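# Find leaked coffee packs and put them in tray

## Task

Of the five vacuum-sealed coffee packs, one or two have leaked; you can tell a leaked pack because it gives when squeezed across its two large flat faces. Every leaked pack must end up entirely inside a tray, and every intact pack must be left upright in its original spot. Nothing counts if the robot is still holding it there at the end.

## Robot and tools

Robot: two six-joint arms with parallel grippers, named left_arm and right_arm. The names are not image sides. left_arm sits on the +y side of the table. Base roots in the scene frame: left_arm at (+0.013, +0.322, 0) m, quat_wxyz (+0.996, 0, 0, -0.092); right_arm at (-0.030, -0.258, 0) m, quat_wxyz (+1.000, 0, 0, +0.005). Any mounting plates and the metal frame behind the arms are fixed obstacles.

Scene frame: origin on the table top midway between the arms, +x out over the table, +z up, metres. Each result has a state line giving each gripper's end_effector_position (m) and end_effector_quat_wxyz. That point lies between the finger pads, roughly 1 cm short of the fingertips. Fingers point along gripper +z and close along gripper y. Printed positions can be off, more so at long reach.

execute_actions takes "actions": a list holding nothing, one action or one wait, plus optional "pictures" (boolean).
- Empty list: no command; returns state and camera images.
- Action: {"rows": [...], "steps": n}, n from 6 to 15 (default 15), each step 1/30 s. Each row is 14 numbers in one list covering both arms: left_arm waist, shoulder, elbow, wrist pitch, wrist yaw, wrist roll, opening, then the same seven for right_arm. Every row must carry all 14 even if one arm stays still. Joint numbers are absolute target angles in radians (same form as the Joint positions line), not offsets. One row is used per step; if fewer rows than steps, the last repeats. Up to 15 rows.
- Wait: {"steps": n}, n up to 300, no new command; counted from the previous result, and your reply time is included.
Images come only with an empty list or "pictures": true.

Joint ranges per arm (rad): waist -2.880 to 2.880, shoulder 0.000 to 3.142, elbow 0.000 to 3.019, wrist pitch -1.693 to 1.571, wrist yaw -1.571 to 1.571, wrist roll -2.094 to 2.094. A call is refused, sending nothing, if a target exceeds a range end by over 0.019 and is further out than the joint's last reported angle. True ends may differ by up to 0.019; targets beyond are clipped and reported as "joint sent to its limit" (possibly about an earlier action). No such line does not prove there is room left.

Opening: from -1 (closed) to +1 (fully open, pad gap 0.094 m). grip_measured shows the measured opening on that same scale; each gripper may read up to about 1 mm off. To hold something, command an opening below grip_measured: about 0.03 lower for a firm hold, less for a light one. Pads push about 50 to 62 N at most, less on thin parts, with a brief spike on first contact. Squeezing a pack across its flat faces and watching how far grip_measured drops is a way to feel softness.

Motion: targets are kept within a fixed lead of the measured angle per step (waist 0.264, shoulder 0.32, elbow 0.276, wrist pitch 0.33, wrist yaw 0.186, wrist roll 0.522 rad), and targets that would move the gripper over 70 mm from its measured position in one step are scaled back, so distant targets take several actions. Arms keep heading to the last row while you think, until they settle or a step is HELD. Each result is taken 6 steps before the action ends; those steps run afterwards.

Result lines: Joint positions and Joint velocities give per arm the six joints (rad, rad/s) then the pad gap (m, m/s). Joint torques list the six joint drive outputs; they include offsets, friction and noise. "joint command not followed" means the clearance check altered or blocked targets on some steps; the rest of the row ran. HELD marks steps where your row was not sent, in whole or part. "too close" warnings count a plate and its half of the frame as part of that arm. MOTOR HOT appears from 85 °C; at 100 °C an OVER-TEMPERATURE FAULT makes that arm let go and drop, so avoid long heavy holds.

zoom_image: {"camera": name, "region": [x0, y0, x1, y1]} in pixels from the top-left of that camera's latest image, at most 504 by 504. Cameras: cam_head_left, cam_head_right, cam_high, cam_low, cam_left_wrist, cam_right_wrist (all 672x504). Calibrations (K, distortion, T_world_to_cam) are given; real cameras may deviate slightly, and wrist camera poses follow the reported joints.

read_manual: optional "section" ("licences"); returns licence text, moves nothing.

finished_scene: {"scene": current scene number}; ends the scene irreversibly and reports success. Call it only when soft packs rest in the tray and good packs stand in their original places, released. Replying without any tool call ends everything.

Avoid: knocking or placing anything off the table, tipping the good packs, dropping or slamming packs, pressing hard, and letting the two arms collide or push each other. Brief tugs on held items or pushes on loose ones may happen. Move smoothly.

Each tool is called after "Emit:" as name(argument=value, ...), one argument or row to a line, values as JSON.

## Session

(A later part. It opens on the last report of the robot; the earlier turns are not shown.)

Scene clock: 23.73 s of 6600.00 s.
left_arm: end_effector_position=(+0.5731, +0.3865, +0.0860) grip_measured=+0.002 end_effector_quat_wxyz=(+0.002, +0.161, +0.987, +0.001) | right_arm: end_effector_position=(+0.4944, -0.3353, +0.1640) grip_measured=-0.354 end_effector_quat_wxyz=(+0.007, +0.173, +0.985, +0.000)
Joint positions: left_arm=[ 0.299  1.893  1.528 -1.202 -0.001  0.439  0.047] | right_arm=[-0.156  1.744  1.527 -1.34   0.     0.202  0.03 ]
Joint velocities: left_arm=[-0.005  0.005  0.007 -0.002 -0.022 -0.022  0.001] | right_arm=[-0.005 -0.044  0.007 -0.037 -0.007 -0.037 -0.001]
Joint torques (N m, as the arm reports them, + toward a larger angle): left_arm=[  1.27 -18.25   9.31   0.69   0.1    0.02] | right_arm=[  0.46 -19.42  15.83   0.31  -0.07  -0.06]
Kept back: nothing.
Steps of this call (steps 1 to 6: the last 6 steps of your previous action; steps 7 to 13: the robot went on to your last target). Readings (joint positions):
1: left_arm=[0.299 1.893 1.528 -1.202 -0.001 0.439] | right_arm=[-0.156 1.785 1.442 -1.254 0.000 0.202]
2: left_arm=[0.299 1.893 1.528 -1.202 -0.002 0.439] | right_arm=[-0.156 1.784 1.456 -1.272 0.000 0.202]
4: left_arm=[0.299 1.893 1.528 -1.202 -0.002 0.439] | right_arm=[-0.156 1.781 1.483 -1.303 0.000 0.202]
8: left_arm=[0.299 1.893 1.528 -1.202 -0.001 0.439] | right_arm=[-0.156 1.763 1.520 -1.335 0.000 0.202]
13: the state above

Emit:
execute_actions(
  actions=[
    {"rows": [[0.30,1.890,1.537,-1.195,0,0.445,-0.04,-0.145,1.72,1.585,-1.355,0,0.19,-0.40],[0.30,1.890,1.537,-1.195,0,0.445,-0.08,-0.13,1.72,1.585,-1.355,0,0.183,-0.40],[0.30,1.890,1.537,-1.195,0,0.445,-0.12,-0.11,1.72,1.585,-1.355,0,0.176,-0.40],[0.30,1.890,1.537,-1.195,0,0.445,-0.16,-0.085,1.72,1.585,-1.355,0,0.169,-0.40],[0.30,1.890,1.537,-1.195,0,0.445,-0.20,-0.06,1.72,1.585,-1.355,0,0.162,-0.40],[0.30,1.890,1.537,-1.195,0,0.445,-0.24,-0.035,1.72,1.585,-1.355,0,0.155,-0.40],[0.30,1.890,1.537,-1.195,0,0.445,-0.27,-0.01,1.72,1.585,-1.355,0,0.148,-0.40],[0.30,1.890,1.537,-1.195,0,0.445,-0.30,0.015,1.72,1.585,-1.355,0,0.141,-0.40],[0.30,1.890,1.537,-1.195,0,0.445,-0.32,0.04,1.72,1.585,-1.355,0,0.134,-0.40],[0.30,1.890,1.537,-1.195,0,0.445,-0.34,0.065,1.72,1.585,-1.355,0,0.127,-0.40],[0.30,1.890,1.537,-1.195,0,0.445,-0.36,0.085,1.72,1.585,-1.355,0,0.12,-0.40],[0.30,1.890,1.537,-1.195,0,0.445,-0.38,0.103,1.72,1.585,-1.355,0,0.113,-0.40],[0.30,1.890,1.537,-1.195,0,0.445,-0.40,0.117,1.72,1.585,-1.355,0,0.108,-0.40],[0.30,1.890,1.537,-1.195,0,0.445,-0.41,0.126,1.72,1.585,-1.355,0,0.105,-0.40],[0.30,1.890,1.537,-1.195,0,0.445,-0.41,0.13,1.72,1.585,-1.355,0,0.105,-0.40]], "steps": 15},
  ],
)

Emit:
execute_actions(
  actions=[
    {"steps": 14},
  ],
  pictures=true,
)

Scene clock: 26.37 s of 6600.00 s.
left_arm: end_effector_position=(+0.5731, +0.3865, +0.0860) grip_measured=-0.306 end_effector_quat_wxyz=(+0.002, +0.161, +0.987, +0.001) | right_arm: end_effector_position=(+0.4992, -0.2833, +0.1642) grip_measured=-0.354 end_effector_quat_wxyz=(+0.007, +0.110, +0.994, -0.001)
Joint positions: left_arm=[ 0.299  1.893  1.528 -1.202 -0.001  0.439  0.033] | right_arm=[-0.056  1.743  1.527 -1.341  0.004  0.174  0.03 ]
Joint velocities: left_arm=[ 0.005  0.005  0.002 -0.002 -0.037 -0.007 -0.024] | right_arm=[ 0.825 -0.005  0.002  0.012  0.051 -0.198 -0.001]
Joint torques (N m, as the arm reports them, + toward a larger angle): left_arm=[  0.48 -18.51   9.33   0.5    0.11  -0.03] | right_arm=[  4.15 -19.05  15.51   0.27  -0.2   -0.23]
Steps of this call (steps 1 to 30: the robot went on to your last target; steps 31 to 70: nothing new was sent; steps 71 to 79: the first 9 steps of this action). Readings (joint positions):
71: left_arm=[0.299 1.893 1.528 -1.202 -0.001 0.439] | right_arm=[-0.156 1.743 1.527 -1.341 0.000 0.202]
72: left_arm=[0.299 1.893 1.528 -1.202 -0.001 0.439] | right_arm=[-0.155 1.743 1.527 -1.341 0.000 0.202]
74: left_arm=[0.299 1.893 1.528 -1.202 -0.001 0.439] | right_arm=[-0.147 1.743 1.527 -1.341 0.001 0.197]
78: left_arm=[0.299 1.893 1.528 -1.202 -0.001 0.439] | right_arm=[-0.083 1.743 1.527 -1.341 0.004 0.180]
79: the state above

Scene clock: 26.83 s of 6600.00 s.
left_arm: end_effector_position=(+0.5731, +0.3865, +0.0860) grip_measured=-0.363 end_effector_quat_wxyz=(+0.002, +0.161, +0.987, +0.001) | right_arm: end_effector_position=(+0.4922, -0.1683, +0.1642) grip_measured=-0.354 end_effector_quat_wxyz=(+0.006, -0.025, +1.000, +0.003)
Joint positions: left_arm=[ 0.299  1.893  1.528 -1.202 -0.001  0.439  0.03 ] | right_arm=[ 0.159  1.743  1.527 -1.341 -0.004  0.12   0.03 ]
Joint velocities: left_arm=[ 0.005 -0.015 -0.002 -0.017 -0.022  0.022  0.001] | right_arm=[-0.239  0.005 -0.022 -0.002 -0.022  0.037 -0.   ]
Joint torques (N m, as the arm reports them, + toward a larger angle): left_arm=[  0.72 -19.17   9.27   0.57   0.1   -0.05] | right_arm=[ -0.62 -19.29  15.8    0.32   0.05  -0.22]
Kept back: nothing.
Steps of this call (steps 1 to 6: the last 6 steps of your previous action; steps 7 to 14: the robot went on to your last target). Readings (joint positions):
1: left_arm=[0.299 1.893 1.528 -1.202 -0.001 0.439] | right_arm=[-0.027 1.743 1.527 -1.341 0.004 0.169]
2: left_arm=[0.299 1.893 1.528 -1.202 -0.001 0.439] | right_arm=[0.005 1.743 1.527 -1.341 0.004 0.162]
4: left_arm=[0.299 1.893 1.528 -1.202 -0.001 0.439] | right_arm=[0.070 1.743 1.527 -1.341 0.002 0.149]
8: left_arm=[0.299 1.893 1.528 -1.202 -0.001 0.439] | right_arm=[0.166 1.743 1.527 -1.341 -0.005 0.129]
14: the state above
camera_calibration (this result's frames):
cam_left_wrist: T_world_to_cam=[[-0.324909, -0.94574, -0.00326658, 0.552795], [-0.761963, 0.259723, 0.593259, 0.290634], [-0.56022, 0.195244, -0.805005, 0.437966], [0, 0, 0, 1]] pos_world=[0.646418, 0.361806, 0.181949]
cam_right_wrist: T_world_to_cam=[[0.0524375, -0.998624, -0.000242936, -0.198561], [-0.820338, -0.0432144, 0.570244, 0.306491], [-0.56947, -0.0297029, -0.821475, 0.537014], [0, 0, 0, 1]] pos_world=[0.567652, -0.169092, 0.26632]

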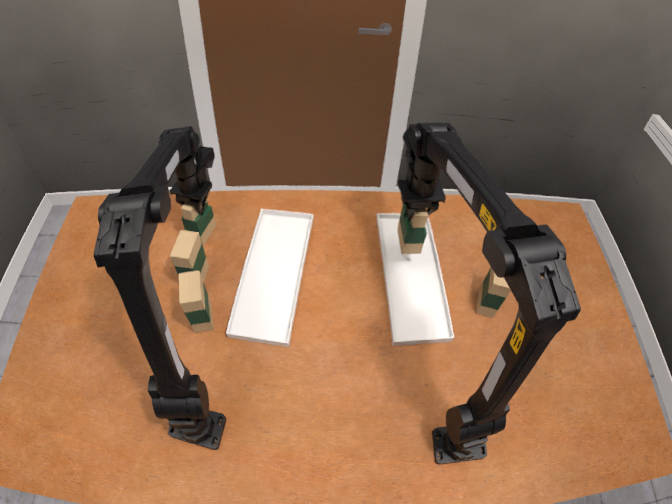

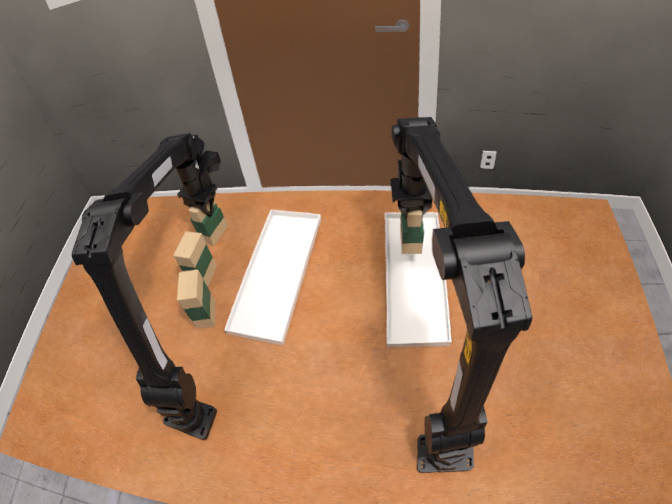

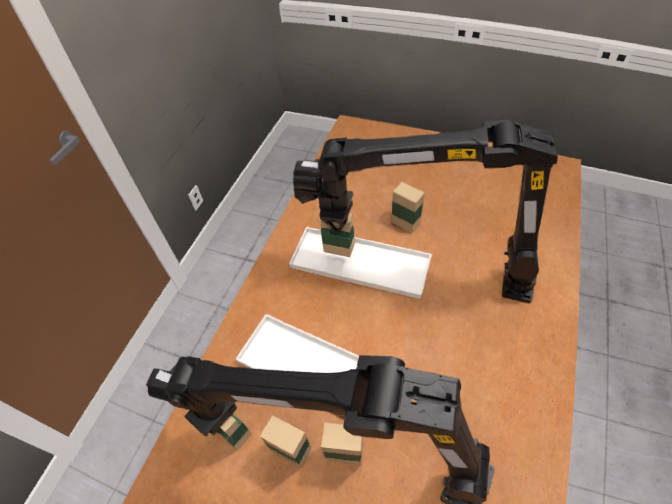

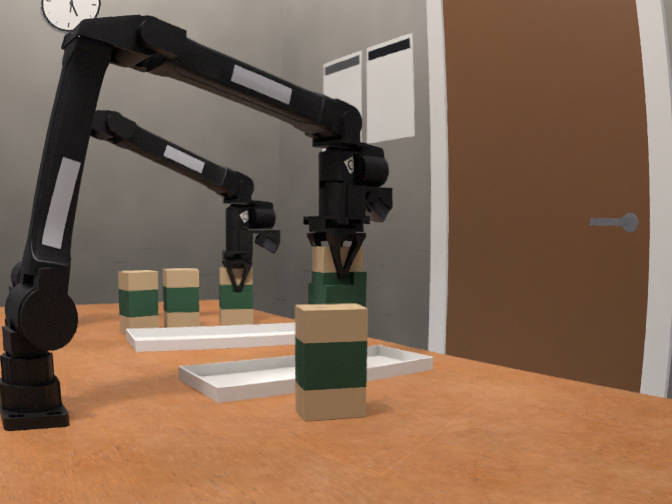

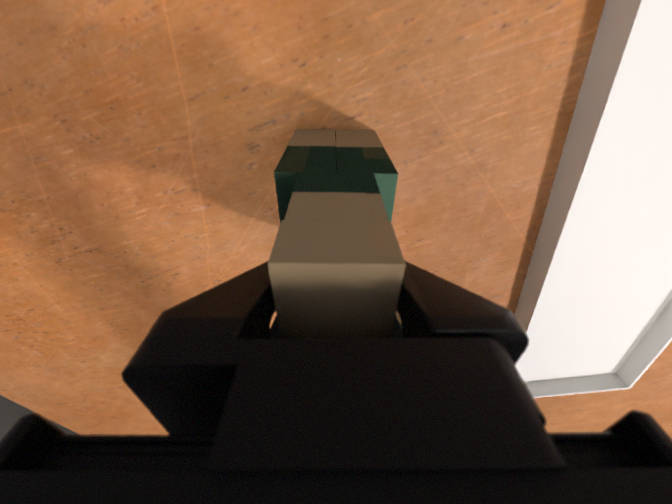

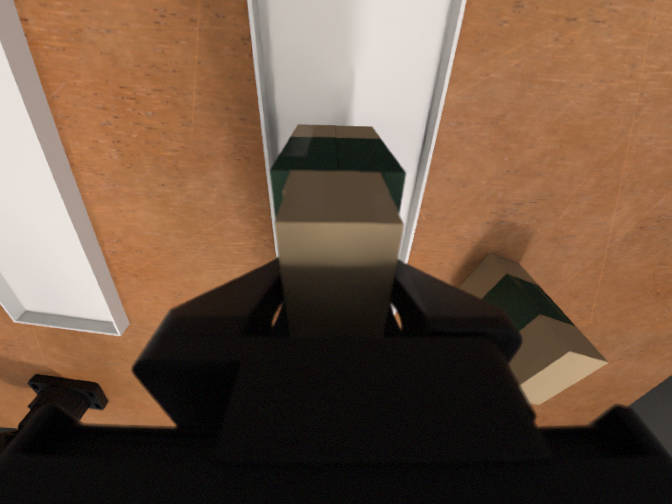

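Emit:
execute_actions(
  actions=[
    {"rows": [[0.30,1.88,1.555,-1.20,0,0.445,-0.41,0.13,1.73,1.55,-1.335,0,0.105,-0.40],[0.30,1.87,1.57,-1.205,0,0.445,-0.41,0.13,1.73,1.53,-1.325,0,0.105,-0.40],[0.30,1.862,1.585,-1.215,0,0.445,-0.41,0.13,1.73,1.517,-1.312,0,0.105,-0.40],[0.30,1.856,1.598,-1.225,0,0.445,-0.41,0.13,1.73,1.503,-1.298,0,0.105,-0.40],[0.30,1.85,1.61,-1.24,0,0.445,-0.41,0.13,1.73,1.489,-1.283,0,0.105,-0.40],[0.30,1.845,1.622,-1.255,0,0.445,-0.41,0.13,1.73,1.475,-1.268,0,0.105,-0.40],[0.30,1.84,1.634,-1.27,0,0.445,-0.41,0.13,1.73,1.461,-1.253,0,0.105,-0.40],[0.30,1.835,1.646,-1.288,0,0.445,-0.41,0.13,1.73,1.447,-1.238,0,0.105,-0.40],[0.30,1.83,1.658,-1.305,0,0.445,-0.41,0.13,1.73,1.433,-1.223,0,0.105,-0.40],[0.30,1.827,1.668,-1.322,0,0.445,-0.41,0.13,1.73,1.42,-1.208,0,0.105,-0.40],[0.30,1.824,1.677,-1.338,0,0.445,-0.41,0.13,1.73,1.408,-1.195,0,0.105,-0.40],[0.30,1.822,1.684,-1.352,0,0.445,-0.41,0.13,1.73,1.398,-1.183,0,0.105,-0.40],[0.30,1.82,1.69,-1.363,0,0.445,-0.41,0.13,1.73,1.39,-1.174,0,0.105,-0.40],[0.30,1.82,1.69,-1.37,0,0.445,-0.41,0.13,1.73,1.385,-1.168,0,0.105,-0.40]], "steps": 15},
  ],
)

Emit:
execute_actions(
  actions=[
    {"steps": 13},
  ],
)

Scene clock: 27.77 s of 6600.00 s.
left_arm: end_effector_position=(+0.5706, +0.3862, +0.0988) grip_measured=-0.363 end_effector_quat_wxyz=(-0.011, +0.161, +0.987, -0.003) | right_arm: end_effector_position=(+0.4916, -0.1870, +0.1398) grip_measured=-0.354 end_effector_quat_wxyz=(+0.012, -0.009, +1.000, +0.002)
Joint positions: left_arm=[ 0.299  1.892  1.561 -1.263 -0.001  0.439  0.03 ] | right_arm=[ 0.125  1.743  1.461 -1.264 -0.     0.118  0.03 ]
Joint velocities: left_arm=[-0.005 -0.054  0.32  -0.442 -0.007 -0.022 -0.   ] | right_arm=[ 0.005  0.005 -0.466  0.427 -0.037  0.051  0.   ]
Joint torques (N m, as the arm reports them, + toward a larger angle): left_arm=[  0.51 -23.65  14.4   -0.26   0.08  -0.07] | right_arm=[  0.94 -18.36  10.76   1.21  -0.07  -0.22]
Steps of this call (steps 1 to 19: the robot went on to your last target; steps 20 to 28: the first 9 steps of this action). Readings (joint positions):
20: left_arm=[0.299 1.893 1.528 -1.202 -0.001 0.439] | right_arm=[0.125 1.743 1.527 -1.341 -0.000 0.118]
21: left_arm=[0.299 1.893 1.528 -1.202 -0.001 0.439] | right_arm=[0.125 1.743 1.527 -1.341 -0.000 0.118]
23: left_arm=[0.299 1.893 1.530 -1.205 -0.001 0.439] | right_arm=[0.125 1.743 1.521 -1.332 -0.000 0.118]
27: left_arm=[0.299 1.892 1.551 -1.248 -0.001 0.439] | right_arm=[0.125 1.743 1.477 -1.278 -0.000 0.118]
28: the state above

Scene clock: 28.20 s of 6600.00 s.
left_arm: end_effector_position=(+0.5731, +0.3865, +0.1544) grip_measured=-0.363 end_effector_quat_wxyz=(+0.004, +0.161, +0.987, +0.002) | right_arm: end_effector_position=(+0.4792, -0.1887, +0.1080) grip_measured=-0.354 end_effector_quat_wxyz=(+0.009, -0.009, +1.000, +0.001)
Joint positions: left_arm=[ 0.299  1.84   1.636 -1.358 -0.001  0.439  0.03 ] | right_arm=[ 0.125  1.743  1.373 -1.183 -0.     0.118  0.03 ]
Joint velocities: left_arm=[-0.005 -0.005  0.002 -0.017 -0.037  0.022  0.   ] | right_arm=[-0.015 -0.015  0.012 -0.007 -0.022  0.007  0.   ]
Joint torques (N m, as the arm reports them, + toward a larger angle): left_arm=[  0.11 -19.75  13.33  -0.44   0.08  -0.01] | right_arm=[  1.   -18.1   11.39   1.42  -0.05  -0.23]
Kept back: nothing.
Steps of this call (steps 1 to 6: the last 6 steps of your previous action; steps 7 to 13: the robot went on to your last target). Readings (joint positions):
1: left_arm=[0.299 1.890 1.572 -1.277 -0.001 0.439] | right_arm=[0.125 1.743 1.445 -1.250 -0.000 0.118]
2: left_arm=[0.299 1.887 1.582 -1.292 -0.001 0.439] | right_arm=[0.125 1.743 1.428 -1.237 -0.000 0.118]
4: left_arm=[0.299 1.879 1.603 -1.321 -0.001 0.439] | right_arm=[0.125 1.743 1.400 -1.213 -0.000 0.118]
8: left_arm=[0.299 1.855 1.629 -1.354 -0.001 0.439] | right_arm=[0.125 1.743 1.373 -1.191 -0.000 0.118]
13: the state above

Emit:
execute_actions(
  actions=[
    {"rows": [[0.29,1.815,1.68,-1.365,0,0.43,-0.41,0.13,1.73,1.382,-1.165,0,0.105,-0.40],[0.278,1.81,1.67,-1.36,0,0.41,-0.41,0.13,1.73,1.379,-1.162,0,0.105,-0.40],[0.263,1.803,1.66,-1.355,0,0.385,-0.41,0.13,1.73,1.376,-1.159,0,0.105,-0.40],[0.245,1.795,1.65,-1.35,0,0.355,-0.41,0.13,1.73,1.373,-1.156,0,0.105,-0.40],[0.225,1.787,1.64,-1.346,0,0.32,-0.41,0.13,1.73,1.370,-1.153,0,0.105,-0.40],[0.203,1.778,1.628,-1.342,0,0.285,-0.41,0.13,1.73,1.367,-1.150,0,0.105,-0.40],[0.18,1.769,1.615,-1.338,0,0.25,-0.41,0.13,1.73,1.364,-1.147,0,0.105,-0.40],[0.156,1.76,1.602,-1.334,0,0.215,-0.41,0.13,1.73,1.362,-1.144,0,0.105,-0.40],[0.132,1.751,1.588,-1.33,0,0.18,-0.41,0.13,1.73,1.362,-1.144,0,0.105,-0.40],[0.108,1.742,1.574,-1.326,0,0.145,-0.41,0.13,1.73,1.362,-1.144,0,0.105,-0.40],[0.084,1.733,1.56,-1.322,0,0.11,-0.41,0.13,1.73,1.362,-1.144,0,0.105,-0.40],[0.06,1.724,1.546,-1.318,0,0.075,-0.41,0.13,1.73,1.362,-1.144,0,0.105,-0.40],[0.036,1.715,1.532,-1.314,0,0.04,-0.41,0.13,1.73,1.362,-1.144,0,0.105,-0.40],[0.012,1.707,1.518,-1.31,0,0.005,-0.41,0.13,1.73,1.362,-1.144,0,0.105,-0.40],[-0.012,1.699,1.504,-1.306,0,-0.03,-0.41,0.13,1.73,1.362,-1.144,0,0.105,-0.40]], "steps": 15},
  ],
)

Emit:
execute_actions(
  actions=[
    {"rows": [[-0.035,1.692,1.49,-1.302,0,-0.065,-0.41,0.13,1.73,1.362,-1.144,0,0.105,-0.40],[-0.056,1.685,1.477,-1.298,0,-0.095,-0.41,0.13,1.73,1.362,-1.144,0,0.105,-0.40],[-0.075,1.679,1.465,-1.295,0,-0.12,-0.41,0.13,1.73,1.362,-1.144,0,0.105,-0.40],[-0.092,1.674,1.454,-1.292,0,-0.145,-0.41,0.13,1.73,1.362,-1.144,0,0.105,-0.40],[-0.106,1.67,1.445,-1.289,0,-0.165,-0.41,0.13,1.73,1.362,-1.144,0,0.105,-0.40],[-0.117,1.667,1.438,-1.287,0,-0.18,-0.41,0.13,1.73,1.362,-1.144,0,0.105,-0.40],[-0.125,1.665,1.433,-1.285,0,-0.19,-0.41,0.13,1.73,1.362,-1.144,0,0.105,-0.40],[-0.13,1.665,1.43,-1.285,0,-0.195,-0.41,0.13,1.73,1.362,-1.144,0,0.105,-0.40]], "steps": 15},
  ],
)

Emit:
execute_actions(
  actions=[
    {"steps": 12},
  ],
  pictures=true,
)

Scene clock: 29.77 s of 6600.00 s.
left_arm: end_effector_position=(+0.5684, +0.3519, +0.1550) grip_measured=-0.362 end_effector_quat_wxyz=(+0.006, +0.128, +0.992, +0.003) | right_arm: end_effector_position=(+0.4811, -0.1885, +0.1050) grip_measured=-0.354 end_effector_quat_wxyz=(+0.015, -0.009, +1.000, +0.002)
Joint positions: left_arm=[ 0.238  1.816  1.604 -1.345 -0.003  0.31   0.03 ] | right_arm=[ 0.125  1.743  1.365 -1.162 -0.     0.118  0.03 ]
Joint velocities: left_arm=[-0.63  -0.249 -0.349  0.1   -0.051 -0.755 -0.001] | right_arm=[-0.005 -0.015 -0.051  0.042  0.066 -0.007  0.001]
Joint torques (N m, as the arm reports them, + toward a larger angle): left_arm=[ -4.   -21.81   9.44   0.51   0.16  -0.14] | right_arm=[  1.05 -17.98  10.55   1.32  -0.05  -0.22]
Steps of this call (steps 1 to 30: the robot went on to your last target; steps 31 to 38: nothing new was sent; steps 39 to 47: the first 9 steps of this action). Readings (joint positions):
39: left_arm=[0.299 1.840 1.636 -1.360 -0.001 0.439] | right_arm=[0.125 1.743 1.373 -1.183 -0.000 0.118]
40: left_arm=[0.299 1.840 1.636 -1.360 -0.001 0.436] | right_arm=[0.125 1.743 1.373 -1.182 -0.000 0.118]
42: left_arm=[0.296 1.840 1.636 -1.360 -0.001 0.418] | right_arm=[0.125 1.743 1.373 -1.178 -0.000 0.118]
46: left_arm=[0.257 1.825 1.616 -1.348 -0.003 0.336] | right_arm=[0.125 1.743 1.367 -1.164 -0.000 0.118]
47: the state above

Scene clock: 30.27 s of 6600.00 s.
left_arm: end_effector_position=(+0.4895, +0.1568, +0.1499) grip_measured=-0.362 end_effector_quat_wxyz=(-0.000, +0.107, +0.994, -0.002) | right_arm: end_effector_position=(+0.4787, -0.1888, +0.1025) grip_measured=-0.354 end_effector_quat_wxyz=(+0.012, -0.009, +1.000, +0.002)
Joint positions: left_arm=[-0.147  1.696  1.426 -1.301  0.003 -0.118  0.03 ] | right_arm=[ 0.125  1.743  1.358 -1.161 -0.     0.118  0.03 ]
Joint velocities: left_arm=[-0.151 -0.063 -0.115  0.007 -0.095 -0.418 -0.001] | right_arm=[ 0.005  0.005 -0.002 -0.007 -0.066 -0.007  0.001]
Joint torques (N m, as the arm reports them, + toward a larger angle): left_arm=[  2.04 -18.05   9.57   0.99  -0.19  -0.25] | right_arm=[  0.97 -17.86  10.77   1.45  -0.05  -0.22]
Steps of this call (steps 1 to 6: the last 6 steps of your previous action; steps 7 to 15: the first 9 steps of this action). Readings (joint positions):
7: left_arm=[0.029 1.747 1.509 -1.319 -0.002 0.093] | right_arm=[0.125 1.743 1.358 -1.161 -0.000 0.118]
8: left_arm=[-0.004 1.738 1.495 -1.315 -0.001 0.059] | right_arm=[0.125 1.743 1.358 -1.161 -0.000 0.118]
10: left_arm=[-0.064 1.720 1.469 -1.308 0.001 -0.003] | right_arm=[0.125 1.743 1.358 -1.161 -0.000 0.118]
14: left_arm=[-0.140 1.698 1.431 -1.301 0.003 -0.101] | right_arm=[0.125 1.743 1.358 -1.161 -0.000 0.118]
15: the state above

Scene clock: 30.67 s of 6600.00 s.
left_arm: end_effector_position=(+0.4890, +0.1585, +0.1480) grip_measured=-0.362 end_effector_quat_wxyz=(-0.001, +0.075, +0.997, -0.001) | right_arm: end_effector_position=(+0.4787, -0.1888, +0.1025) grip_measured=-0.354 end_effector_quat_wxyz=(+0.012, -0.009, +1.000, +0.002)
Joint positions: left_arm=[-0.145  1.696  1.42  -1.297  0.002 -0.179  0.03 ] | right_arm=[ 0.125  1.743  1.358 -1.161 -0.     0.118  0.03 ]
Joint velocities: left_arm=[-0.015 -0.005 -0.002  0.012 -0.051 -0.11  -0.   ] | right_arm=[-0.005 -0.005 -0.022 -0.007 -0.051 -0.037  0.   ]
Joint torques (N m, as the arm reports them, + toward a larger angle): left_arm=[  1.34 -17.92   9.61   0.8   -0.06  -0.18] | right_arm=[  1.13 -18.02  10.71   1.45  -0.06  -0.22]
Kept back: nothing.
Steps of this call (steps 1 to 6: the last 6 steps of your previous action; steps 7 to 12: the robot went on to your last target). Readings (joint positions):
1: left_arm=[-0.150 1.696 1.423 -1.301 0.003 -0.131] | right_arm=[0.125 1.743 1.358 -1.161 -0.000 0.118]
2: left_arm=[-0.150 1.696 1.422 -1.300 0.003 -0.141] | right_arm=[0.125 1.743 1.358 -1.161 -0.000 0.118]
4: left_arm=[-0.147 1.696 1.420 -1.299 0.002 -0.157] | right_arm=[0.125 1.743 1.358 -1.161 -0.000 0.118]
8: left_arm=[-0.145 1.696 1.420 -1.297 0.002 -0.173] | right_arm=[0.125 1.743 1.358 -1.161 -0.000 0.118]
12: the state above
camera_calibration (this result's frames):
cam_left_wrist: T_world_to_cam=[[-0.157082, -0.987586, 0.000344952, 0.234133], [-0.791907, 0.126166, 0.597466, 0.284216], [-0.590092, 0.0935777, -0.801894, 0.5155], [0, 0, 0, 1]] pos_world=[0.566044, 0.147128, 0.243487]
cam_right_wrist: T_world_to_cam=[[0.0203308, -0.999791, 0.00229385, -0.20341], [-0.827798, -0.0155466, 0.560811, 0.339484], [-0.560658, -0.0133006, -0.827941, 0.477612], [0, 0, 0, 1]] pos_world=[0.552936, -0.191737, 0.205515]

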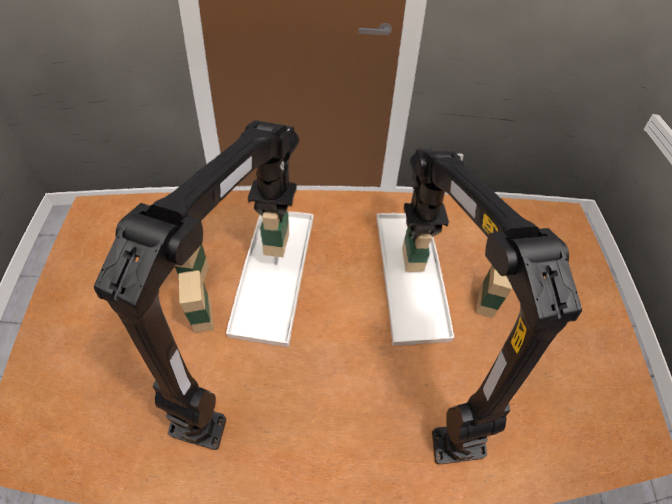

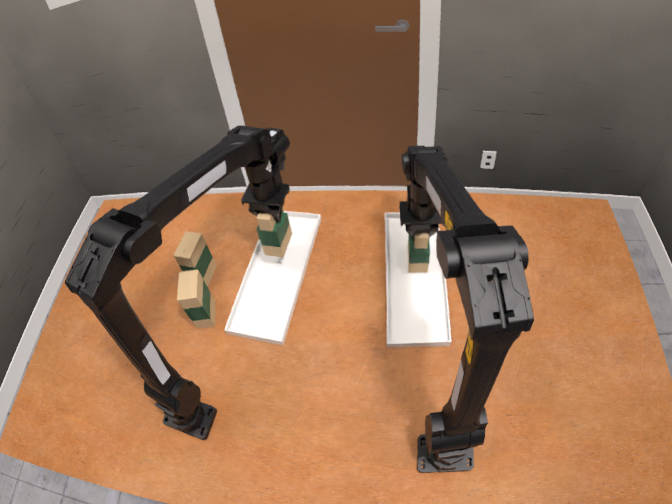

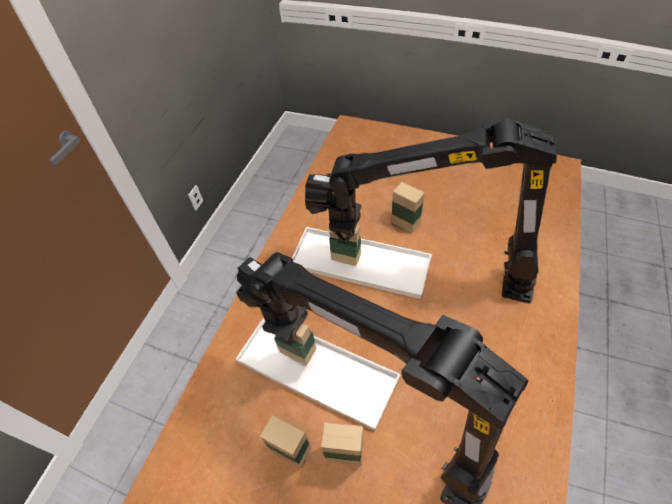

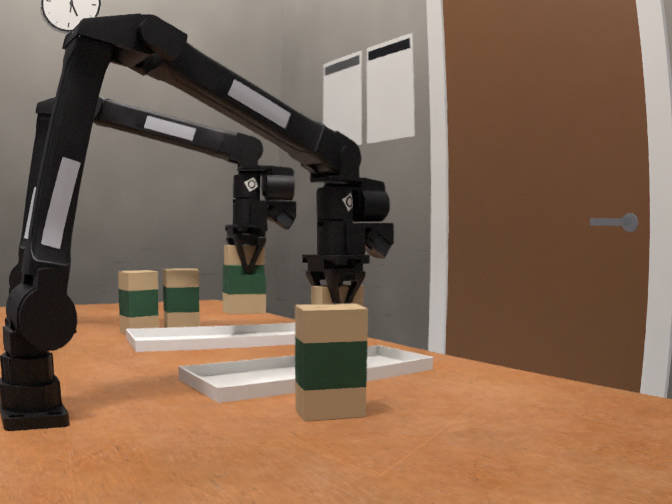

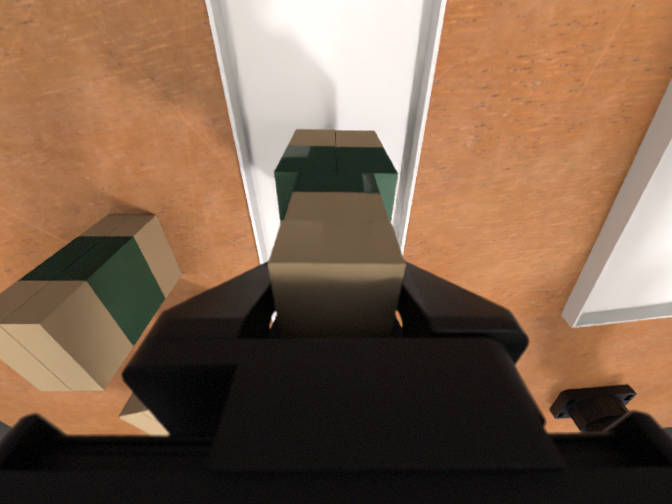

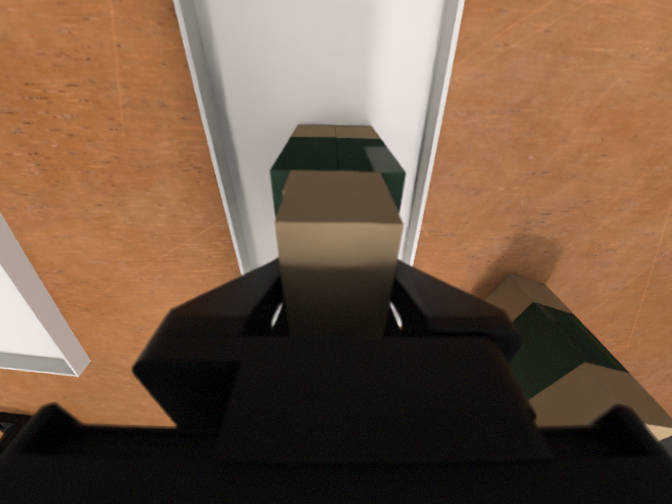

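Emit:
execute_actions(
  actions=[
    {"rows": [[-0.135,1.68,1.422,-1.278,0,-0.19,-0.41,0.13,1.73,1.358,-1.143,0,0.105,-0.40],[-0.135,1.68,1.412,-1.268,0,-0.19,-0.41,0.13,1.73,1.355,-1.141,0,0.105,-0.40],[-0.135,1.68,1.40,-1.256,0,-0.19,-0.41,0.13,1.73,1.352,-1.139,0,0.105,-0.40],[-0.135,1.68,1.387,-1.243,0,-0.19,-0.41,0.13,1.73,1.349,-1.137,0,0.105,-0.40],[-0.135,1.68,1.374,-1.23,0,-0.19,-0.41,0.13,1.73,1.346,-1.135,0,0.105,-0.40],[-0.135,1.68,1.361,-1.216,0,-0.19,-0.41,0.13,1.73,1.344,-1.135,0,0.105,-0.40],[-0.135,1.68,1.348,-1.202,0,-0.19,-0.41,0.13,1.73,1.344,-1.135,0,0.105,-0.40],[-0.135,1.68,1.336,-1.189,0,-0.19,-0.41,0.13,1.73,1.344,-1.135,0,0.105,-0.40],[-0.135,1.68,1.325,-1.177,0,-0.19,-0.41,0.13,1.73,1.344,-1.135,0,0.105,-0.40],[-0.135,1.68,1.315,-1.166,0,-0.19,-0.41,0.13,1.73,1.344,-1.135,0,0.105,-0.40],[-0.135,1.68,1.306,-1.156,0,-0.19,-0.41,0.13,1.73,1.344,-1.135,0,0.105,-0.40],[-0.135,1.68,1.298,-1.147,0,-0.19,-0.41,0.13,1.73,1.344,-1.135,0,0.105,-0.40],[-0.135,1.68,1.292,-1.139,0,-0.19,-0.41,0.13,1.73,1.344,-1.135,0,0.105,-0.40],[-0.135,1.68,1.287,-1.133,0,-0.19,-0.41,0.13,1.73,1.344,-1.135,0,0.105,-0.40],[-0.135,1.68,1.285,-1.13,0,-0.19,-0.41,0.13,1.73,1.344,-1.135,0,0.105,-0.40]], "steps": 15},
  ],
)

Emit:
execute_actions(
  actions=[
    {"steps": 13},
  ],
)

Scene clock: 31.63 s of 6600.00 s.
left_arm: end_effector_position=(+0.4809, +0.1613, +0.1188) grip_measured=-0.362 end_effector_quat_wxyz=(+0.001, +0.073, +0.997, -0.001) | right_arm: end_effector_position=(+0.4776, -0.1890, +0.0993) grip_measured=-0.354 end_effector_quat_wxyz=(+0.013, -0.009, +1.000, +0.002)
Joint positions: left_arm=[-0.145  1.696  1.34  -1.213  0.002 -0.183  0.03 ] | right_arm=[ 0.125  1.743  1.349 -1.151 -0.     0.118  0.03 ]
Joint velocities: left_arm=[-0.005  0.005 -0.418  0.369  0.022 -0.007  0.   ] | right_arm=[-0.015 -0.005  0.012 -0.022 -0.037  0.007 -0.   ]
Joint torques (N m, as the arm reports them, + toward a larger angle): left_arm=[  1.3  -16.3    9.37   0.66  -0.13  -0.16] | right_arm=[  1.   -17.88   9.98   1.45  -0.06  -0.23]
Steps of this call (steps 1 to 20: the robot went on to your last target; steps 21 to 29: the first 9 steps of this action). Readings (joint positions):
21: left_arm=[-0.145 1.696 1.419 -1.296 0.002 -0.183] | right_arm=[0.125 1.743 1.358 -1.161 -0.000 0.118]
22: left_arm=[-0.145 1.696 1.417 -1.292 0.002 -0.183] | right_arm=[0.125 1.743 1.357 -1.160 -0.000 0.118]
24: left_arm=[-0.145 1.696 1.405 -1.274 0.002 -0.183] | right_arm=[0.125 1.743 1.354 -1.156 -0.000 0.118]
28: left_arm=[-0.145 1.696 1.355 -1.225 0.002 -0.183] | right_arm=[0.125 1.743 1.349 -1.151 -0.000 0.118]
29: the state above

Scene clock: 32.07 s of 6600.00 s.
left_arm: end_effector_position=(+0.4726, +0.1641, +0.0952) grip_measured=-0.362 end_effector_quat_wxyz=(+0.003, +0.073, +0.997, -0.001) | right_arm: end_effector_position=(+0.4776, -0.1890, +0.0993) grip_measured=-0.354 end_effector_quat_wxyz=(+0.013, -0.009, +1.000, +0.002)
Joint positions: left_arm=[-0.145  1.696  1.273 -1.142  0.002 -0.183  0.03 ] | right_arm=[ 0.125  1.743  1.349 -1.151 -0.     0.118  0.03 ]
Joint velocities: left_arm=[-0.015  0.005  0.012 -0.002 -0.037 -0.022  0.001] | right_arm=[-0.024 -0.005 -0.012 -0.002 -0.037 -0.051  0.001]
Joint torques (N m, as the arm reports them, + toward a larger angle): left_arm=[  0.99 -16.32   9.23   0.78  -0.1   -0.13] | right_arm=[  0.95 -17.9    9.94   1.43  -0.06  -0.22]
Kept back: nothing.
Steps of this call (steps 1 to 6: the last 6 steps of your previous action; steps 7 to 13: the robot went on to your last target). Readings (joint positions):
1: left_arm=[-0.145 1.696 1.326 -1.201 0.002 -0.183] | right_arm=[0.125 1.743 1.349 -1.151 -0.000 0.118]
2: left_arm=[-0.145 1.696 1.313 -1.191 0.002 -0.183] | right_arm=[0.125 1.743 1.349 -1.151 -0.000 0.118]
4: left_arm=[-0.145 1.696 1.292 -1.171 0.002 -0.183] | right_arm=[0.125 1.743 1.349 -1.151 -0.000 0.118]
8: left_arm=[-0.145 1.696 1.273 -1.149 0.002 -0.183] | right_arm=[0.125 1.743 1.349 -1.151 -0.000 0.118]
13: the state above

Emit:
execute_actions(
  actions=[
    {"rows": [[-0.135,1.68,1.28,-1.128,0,-0.19,-0.41,0.13,1.73,1.355,-1.145,0,0.11,-0.34],[-0.135,1.68,1.275,-1.125,0,-0.19,-0.41,0.13,1.73,1.355,-1.145,0,0.11,-0.28],[-0.135,1.68,1.27,-1.122,0,-0.19,-0.41,0.13,1.73,1.355,-1.145,0,0.11,-0.20],[-0.135,1.68,1.266,-1.119,0,-0.19,-0.41,0.13,1.73,1.355,-1.145,0,0.11,-0.12],[-0.135,1.68,1.262,-1.116,0,-0.19,-0.41,0.13,1.73,1.355,-1.145,0,0.11,-0.04],[-0.135,1.68,1.258,-1.114,0,-0.19,-0.41,0.13,1.73,1.355,-1.145,0,0.11,0.05],[-0.135,1.68,1.255,-1.114,0,-0.19,-0.41,0.13,1.73,1.355,-1.145,0,0.11,0.2],[-0.135,1.68,1.255,-1.114,0,-0.19,-0.41,0.13,1.73,1.355,-1.145,0,0.11,0.4],[-0.135,1.68,1.255,-1.114,0,-0.19,-0.41,0.13,1.73,1.355,-1.145,0,0.11,0.7]], "steps": 15},
  ],
)

Emit:
execute_actions(
  actions=[
    {"steps": 6},
  ],
)

Scene clock: 32.83 s of 6600.00 s.
left_arm: end_effector_position=(+0.4694, +0.1653, +0.0894) grip_measured=-0.363 end_effector_quat_wxyz=(+0.002, +0.073, +0.997, -0.001) | right_arm: end_effector_position=(+0.4776, -0.1890, +0.0993) grip_measured=+0.503 end_effector_quat_wxyz=(+0.013, -0.009, +1.000, +0.002)
Joint positions: left_arm=[-0.145  1.695  1.255 -1.127  0.001 -0.183  0.03 ] | right_arm=[ 0.125  1.743  1.349 -1.151 -0.     0.118  0.071]
Joint velocities: left_arm=[-0.005 -0.005 -0.022  0.007  0.007  0.007 -0.   ] | right_arm=[-0.024 -0.005  0.002  0.007 -0.051 -0.051  0.391]
Joint torques (N m, as the arm reports them, + toward a larger angle): left_arm=[  0.64 -16.26   8.39   0.83  -0.09  -0.19] | right_arm=[  1.14 -18.04  10.84   1.06  -0.06  -0.17]
Steps of this call (steps 1 to 14: the robot went on to your last target; steps 15 to 23: the first 9 steps of this action). Readings (joint positions):
15: left_arm=[-0.145 1.696 1.273 -1.142 0.002 -0.183] | right_arm=[0.125 1.743 1.349 -1.151 -0.000 0.118]
16: left_arm=[-0.145 1.696 1.273 -1.141 0.002 -0.183] | right_arm=[0.125 1.743 1.349 -1.151 -0.000 0.118]
18: left_arm=[-0.145 1.696 1.269 -1.135 0.002 -0.183] | right_arm=[0.125 1.743 1.349 -1.151 -0.000 0.118]
22: left_arm=[-0.145 1.695 1.256 -1.127 0.001 -0.183] | right_arm=[0.125 1.743 1.349 -1.151 -0.000 0.118]
23: the state above

Scene clock: 33.03 s of 6600.00 s.
left_arm: end_effector_position=(+0.4696, +0.1652, +0.0893) grip_measured=-0.363 end_effector_quat_wxyz=(+0.002, +0.073, +0.997, -0.001) | right_arm: end_effector_position=(+0.4776, -0.1890, +0.0993) grip_measured=+0.698 end_effector_quat_wxyz=(+0.013, -0.009, +1.000, +0.002)
Joint positions: left_arm=[-0.145  1.695  1.255 -1.126  0.001 -0.183  0.03 ] | right_arm=[ 0.125  1.743  1.349 -1.151 -0.     0.118  0.08 ]
Joint velocities: left_arm=[-0.005  0.005 -0.002 -0.012 -0.022  0.007 -0.   ] | right_arm=[-0.005 -0.015 -0.002  0.002  0.007  0.007  0.001]
Joint torques (N m, as the arm reports them, + toward a larger angle): left_arm=[  1.37 -16.55   8.14   0.93  -0.08  -0.17] | right_arm=[  1.11 -18.    10.87   1.05  -0.07  -0.16]
Kept back: nothing.
Steps of this call (steps 1 to 6: the last 6 steps of your previous action). Readings (joint positions):
1: left_arm=[-0.145 1.695 1.255 -1.126 0.001 -0.183] | right_arm=[0.125 1.743 1.349 -1.151 -0.000 0.118]
2: left_arm=[-0.145 1.695 1.255 -1.126 0.001 -0.183] | right_arm=[0.125 1.743 1.349 -1.151 -0.000 0.118]
4: left_arm=[-0.145 1.695 1.255 -1.126 0.001 -0.183] | right_arm=[0.125 1.743 1.349 -1.151 -0.000 0.118]
6: the state above

Left in contact. Open it, then lift both clear.

Emit:
execute_actions(
  actions=[
    {"rows": [[-0.14,1.68,1.268,-1.12,0,-0.185,-0.35,0.13,1.73,1.38,-1.16,0,0.11,0.8],[-0.14,1.68,1.268,-1.12,0,-0.185,-0.28,0.13,1.72,1.40,-1.17,0,0.11,0.8],[-0.14,1.68,1.268,-1.12,0,-0.185,-0.20,0.13,1.71,1.42,-1.185,0,0.11,0.8],[-0.14,1.68,1.268,-1.12,0,-0.185,-0.12,0.13,1.70,1.44,-1.205,0,0.11,0.8],[-0.14,1.68,1.268,-1.12,0,-0.185,-0.04,0.13,1.69,1.46,-1.23,0,0.11,0.8],[-0.14,1.68,1.268,-1.12,0,-0.185,0.05,0.13,1.68,1.48,-1.255,0,0.11,0.8],[-0.14,1.68,1.275,-1.125,0,-0.185,0.25,0.13,1.67,1.50,-1.28,0,0.11,0.8],[-0.14,1.67,1.29,-1.135,0,-0.185,0.5,0.13,1.665,1.52,-1.305,0,0.11,0.8],[-0.14,1.66,1.31,-1.15,0,-0.185,0.8,0.13,1.66,1.535,-1.33,0,0.11,0.8],[-0.14,1.65,1.335,-1.175,0,-0.185,0.8,0.13,1.66,1.55,-1.355,0,0.11,0.8],[-0.14,1.64,1.36,-1.205,0,-0.185,0.8,0.13,1.66,1.55,-1.375,0,0.11,0.8],[-0.14,1.63,1.385,-1.24,0,-0.185,0.8,0.13,1.66,1.55,-1.385,0,0.11,0.8],[-0.14,1.62,1.41,-1.275,0,-0.185,0.8,0.13,1.66,1.55,-1.385,0,0.11,0.8],[-0.14,1.61,1.435,-1.31,0,-0.185,0.8,0.13,1.66,1.55,-1.385,0,0.11,0.8],[-0.14,1.60,1.455,-1.345,0,-0.185,0.8,0.13,1.66,1.55,-1.385,0,0.11,0.8]], "steps": 15},
  ],
)

Emit:
execute_actions(
  actions=[
    {"steps": 16},
  ],
  pictures=true,
)

Scene clock: 34.00 s of 6600.00 s.
left_arm: end_effector_position=(+0.4692, +0.1653, +0.0900) grip_measured=+0.594 end_effector_quat_wxyz=(+0.002, +0.073, +0.997, -0.001) | right_arm: end_effector_position=(+0.4789, -0.1888, +0.1320) grip_measured=+0.798 end_effector_quat_wxyz=(+0.003, -0.009, +1.000, +0.000)
Joint positions: left_arm=[-0.145  1.694  1.255 -1.128  0.001 -0.184  0.075] | right_arm=[ 0.125  1.729  1.421 -1.257 -0.     0.118  0.084]
Joint velocities: left_arm=[-0.015 -0.034  0.012 -0.134 -0.007  0.007  0.403] | right_arm=[-0.005 -0.181  0.462 -0.593  0.007 -0.022  0.001]
Joint torques (N m, as the arm reports them, + toward a larger angle): left_arm=[  1.09 -17.95  12.67  -0.45  -0.07  -0.13] | right_arm=[  0.96 -20.36  15.85   0.41  -0.07  -0.15]
Steps of this call (steps 1 to 15: the robot went on to your last target; steps 16 to 20: nothing new was sent; steps 21 to 29: the first 9 steps of this action). Readings (joint positions):
21: left_arm=[-0.145 1.695 1.255 -1.126 0.001 -0.183] | right_arm=[0.125 1.743 1.349 -1.151 -0.000 0.118]
22: left_arm=[-0.145 1.695 1.255 -1.126 0.001 -0.184] | right_arm=[0.125 1.743 1.349 -1.151 -0.000 0.118]
24: left_arm=[-0.145 1.695 1.255 -1.126 0.001 -0.184] | right_arm=[0.125 1.743 1.355 -1.166 -0.000 0.118]
28: left_arm=[-0.145 1.695 1.255 -1.126 0.001 -0.184] | right_arm=[0.125 1.735 1.405 -1.238 -0.000 0.118]
29: the state above

Scene clock: 34.53 s of 6600.00 s.
left_arm: end_effector_position=(+0.4773, +0.1626, +0.2014) grip_measured=+0.798 end_effector_quat_wxyz=(+0.036, +0.073, +0.997, -0.010) | right_arm: end_effector_position=(+0.4783, -0.1889, +0.2050) grip_measured=+0.798 end_effector_quat_wxyz=(+0.031, -0.009, +0.999, +0.004)
Joint positions: left_arm=[-0.145  1.586  1.424 -1.333  0.001 -0.184  0.084] | right_arm=[ 0.125  1.65   1.513 -1.371 -0.     0.118  0.084]
Joint velocities: left_arm=[ 0.005 -0.024  0.002 -0.037  0.037  0.007 -0.001] | right_arm=[-0.005  0.005 -0.012  0.007 -0.051 -0.037 -0.   ]
Joint torques (N m, as the arm reports them, + toward a larger angle): left_arm=[  0.87 -12.37  11.65  -0.17  -0.05  -0.09] | right_arm=[  1.08 -15.46  14.27   0.36  -0.07  -0.17]
Kept back: nothing.
Steps of this call (steps 1 to 6: the last 6 steps of your previous action; steps 7 to 16: the robot went on to your last target). Readings (joint positions):
1: left_arm=[-0.145 1.692 1.258 -1.137 0.001 -0.184] | right_arm=[0.125 1.722 1.438 -1.279 -0.000 0.118]
2: left_arm=[-0.145 1.690 1.266 -1.155 0.001 -0.184] | right_arm=[0.125 1.715 1.456 -1.303 -0.000 0.118]
4: left_arm=[-0.145 1.684 1.294 -1.203 0.001 -0.184] | right_arm=[0.125 1.697 1.488 -1.345 -0.000 0.118]
8: left_arm=[-0.145 1.652 1.369 -1.299 0.001 -0.184] | right_arm=[0.125 1.659 1.512 -1.367 -0.000 0.118]
16: the state above
camera_calibration (this result's frames):
cam_left_wrist: T_world_to_cam=[[-0.153055, -0.988125, 0.0135383, 0.231804], [-0.834039, 0.136511, 0.53455, 0.27365], [-0.530051, 0.0705239, -0.845028, 0.53481], [0, 0, 0, 1]] pos_world=[0.54719, 0.153978, 0.302512]
cam_right_wrist: T_world_to_cam=[[0.0203025, -0.999792, -0.0016726, -0.202935], [-0.848225, -0.0181102, 0.529327, 0.297379], [-0.529247, -0.00932793, -0.848417, 0.552163], [0, 0, 0, 1]] pos_world=[0.548595, -0.192357, 0.310714]

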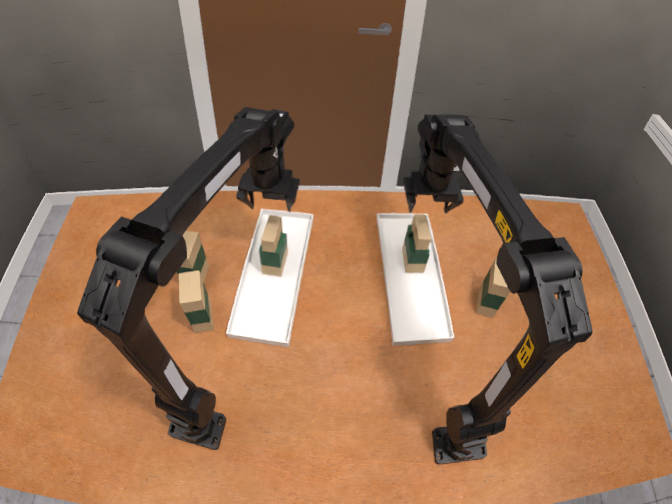

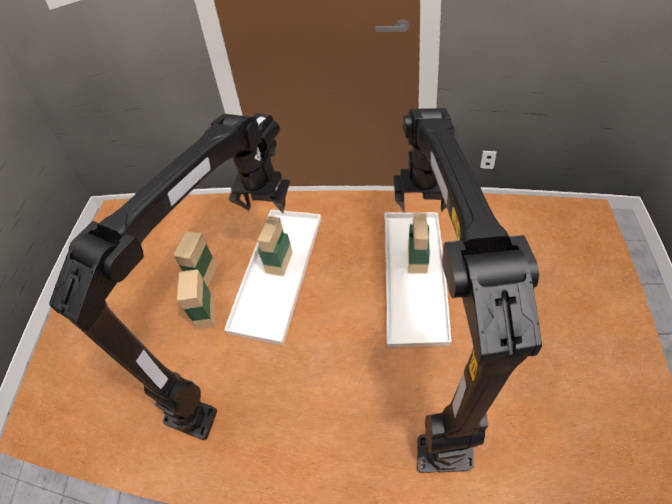

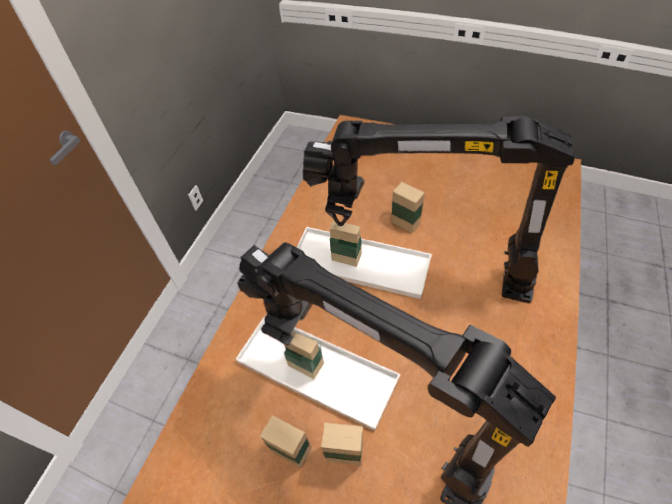

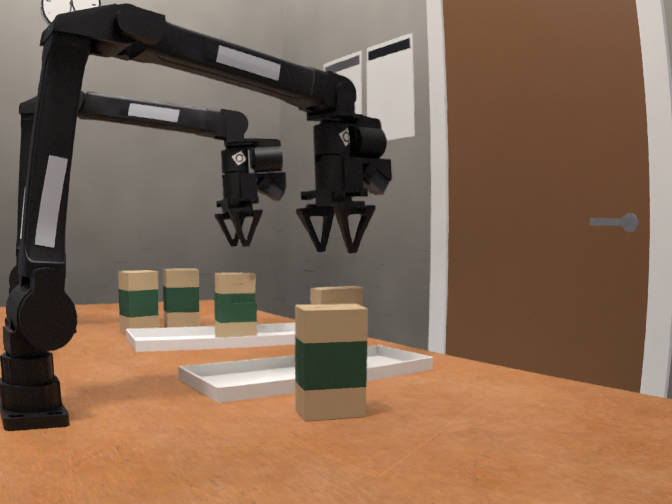

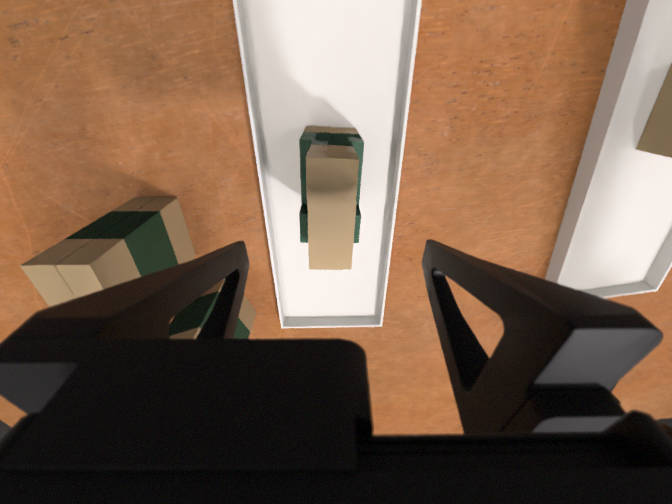

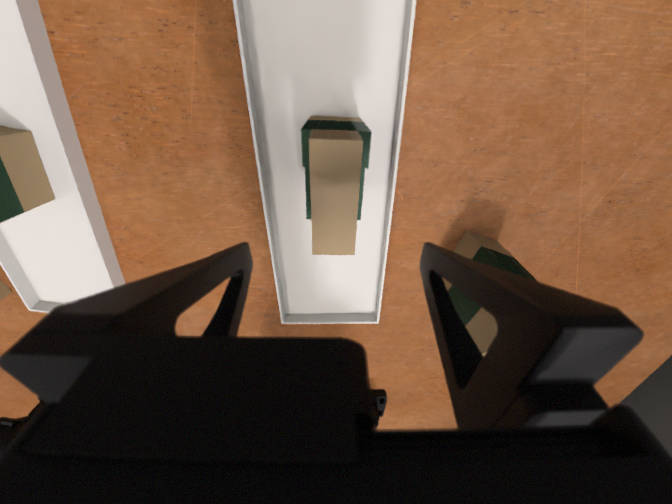

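Emit:
finished_scene(
  scene=1,
)

The scene is finished: the task was done.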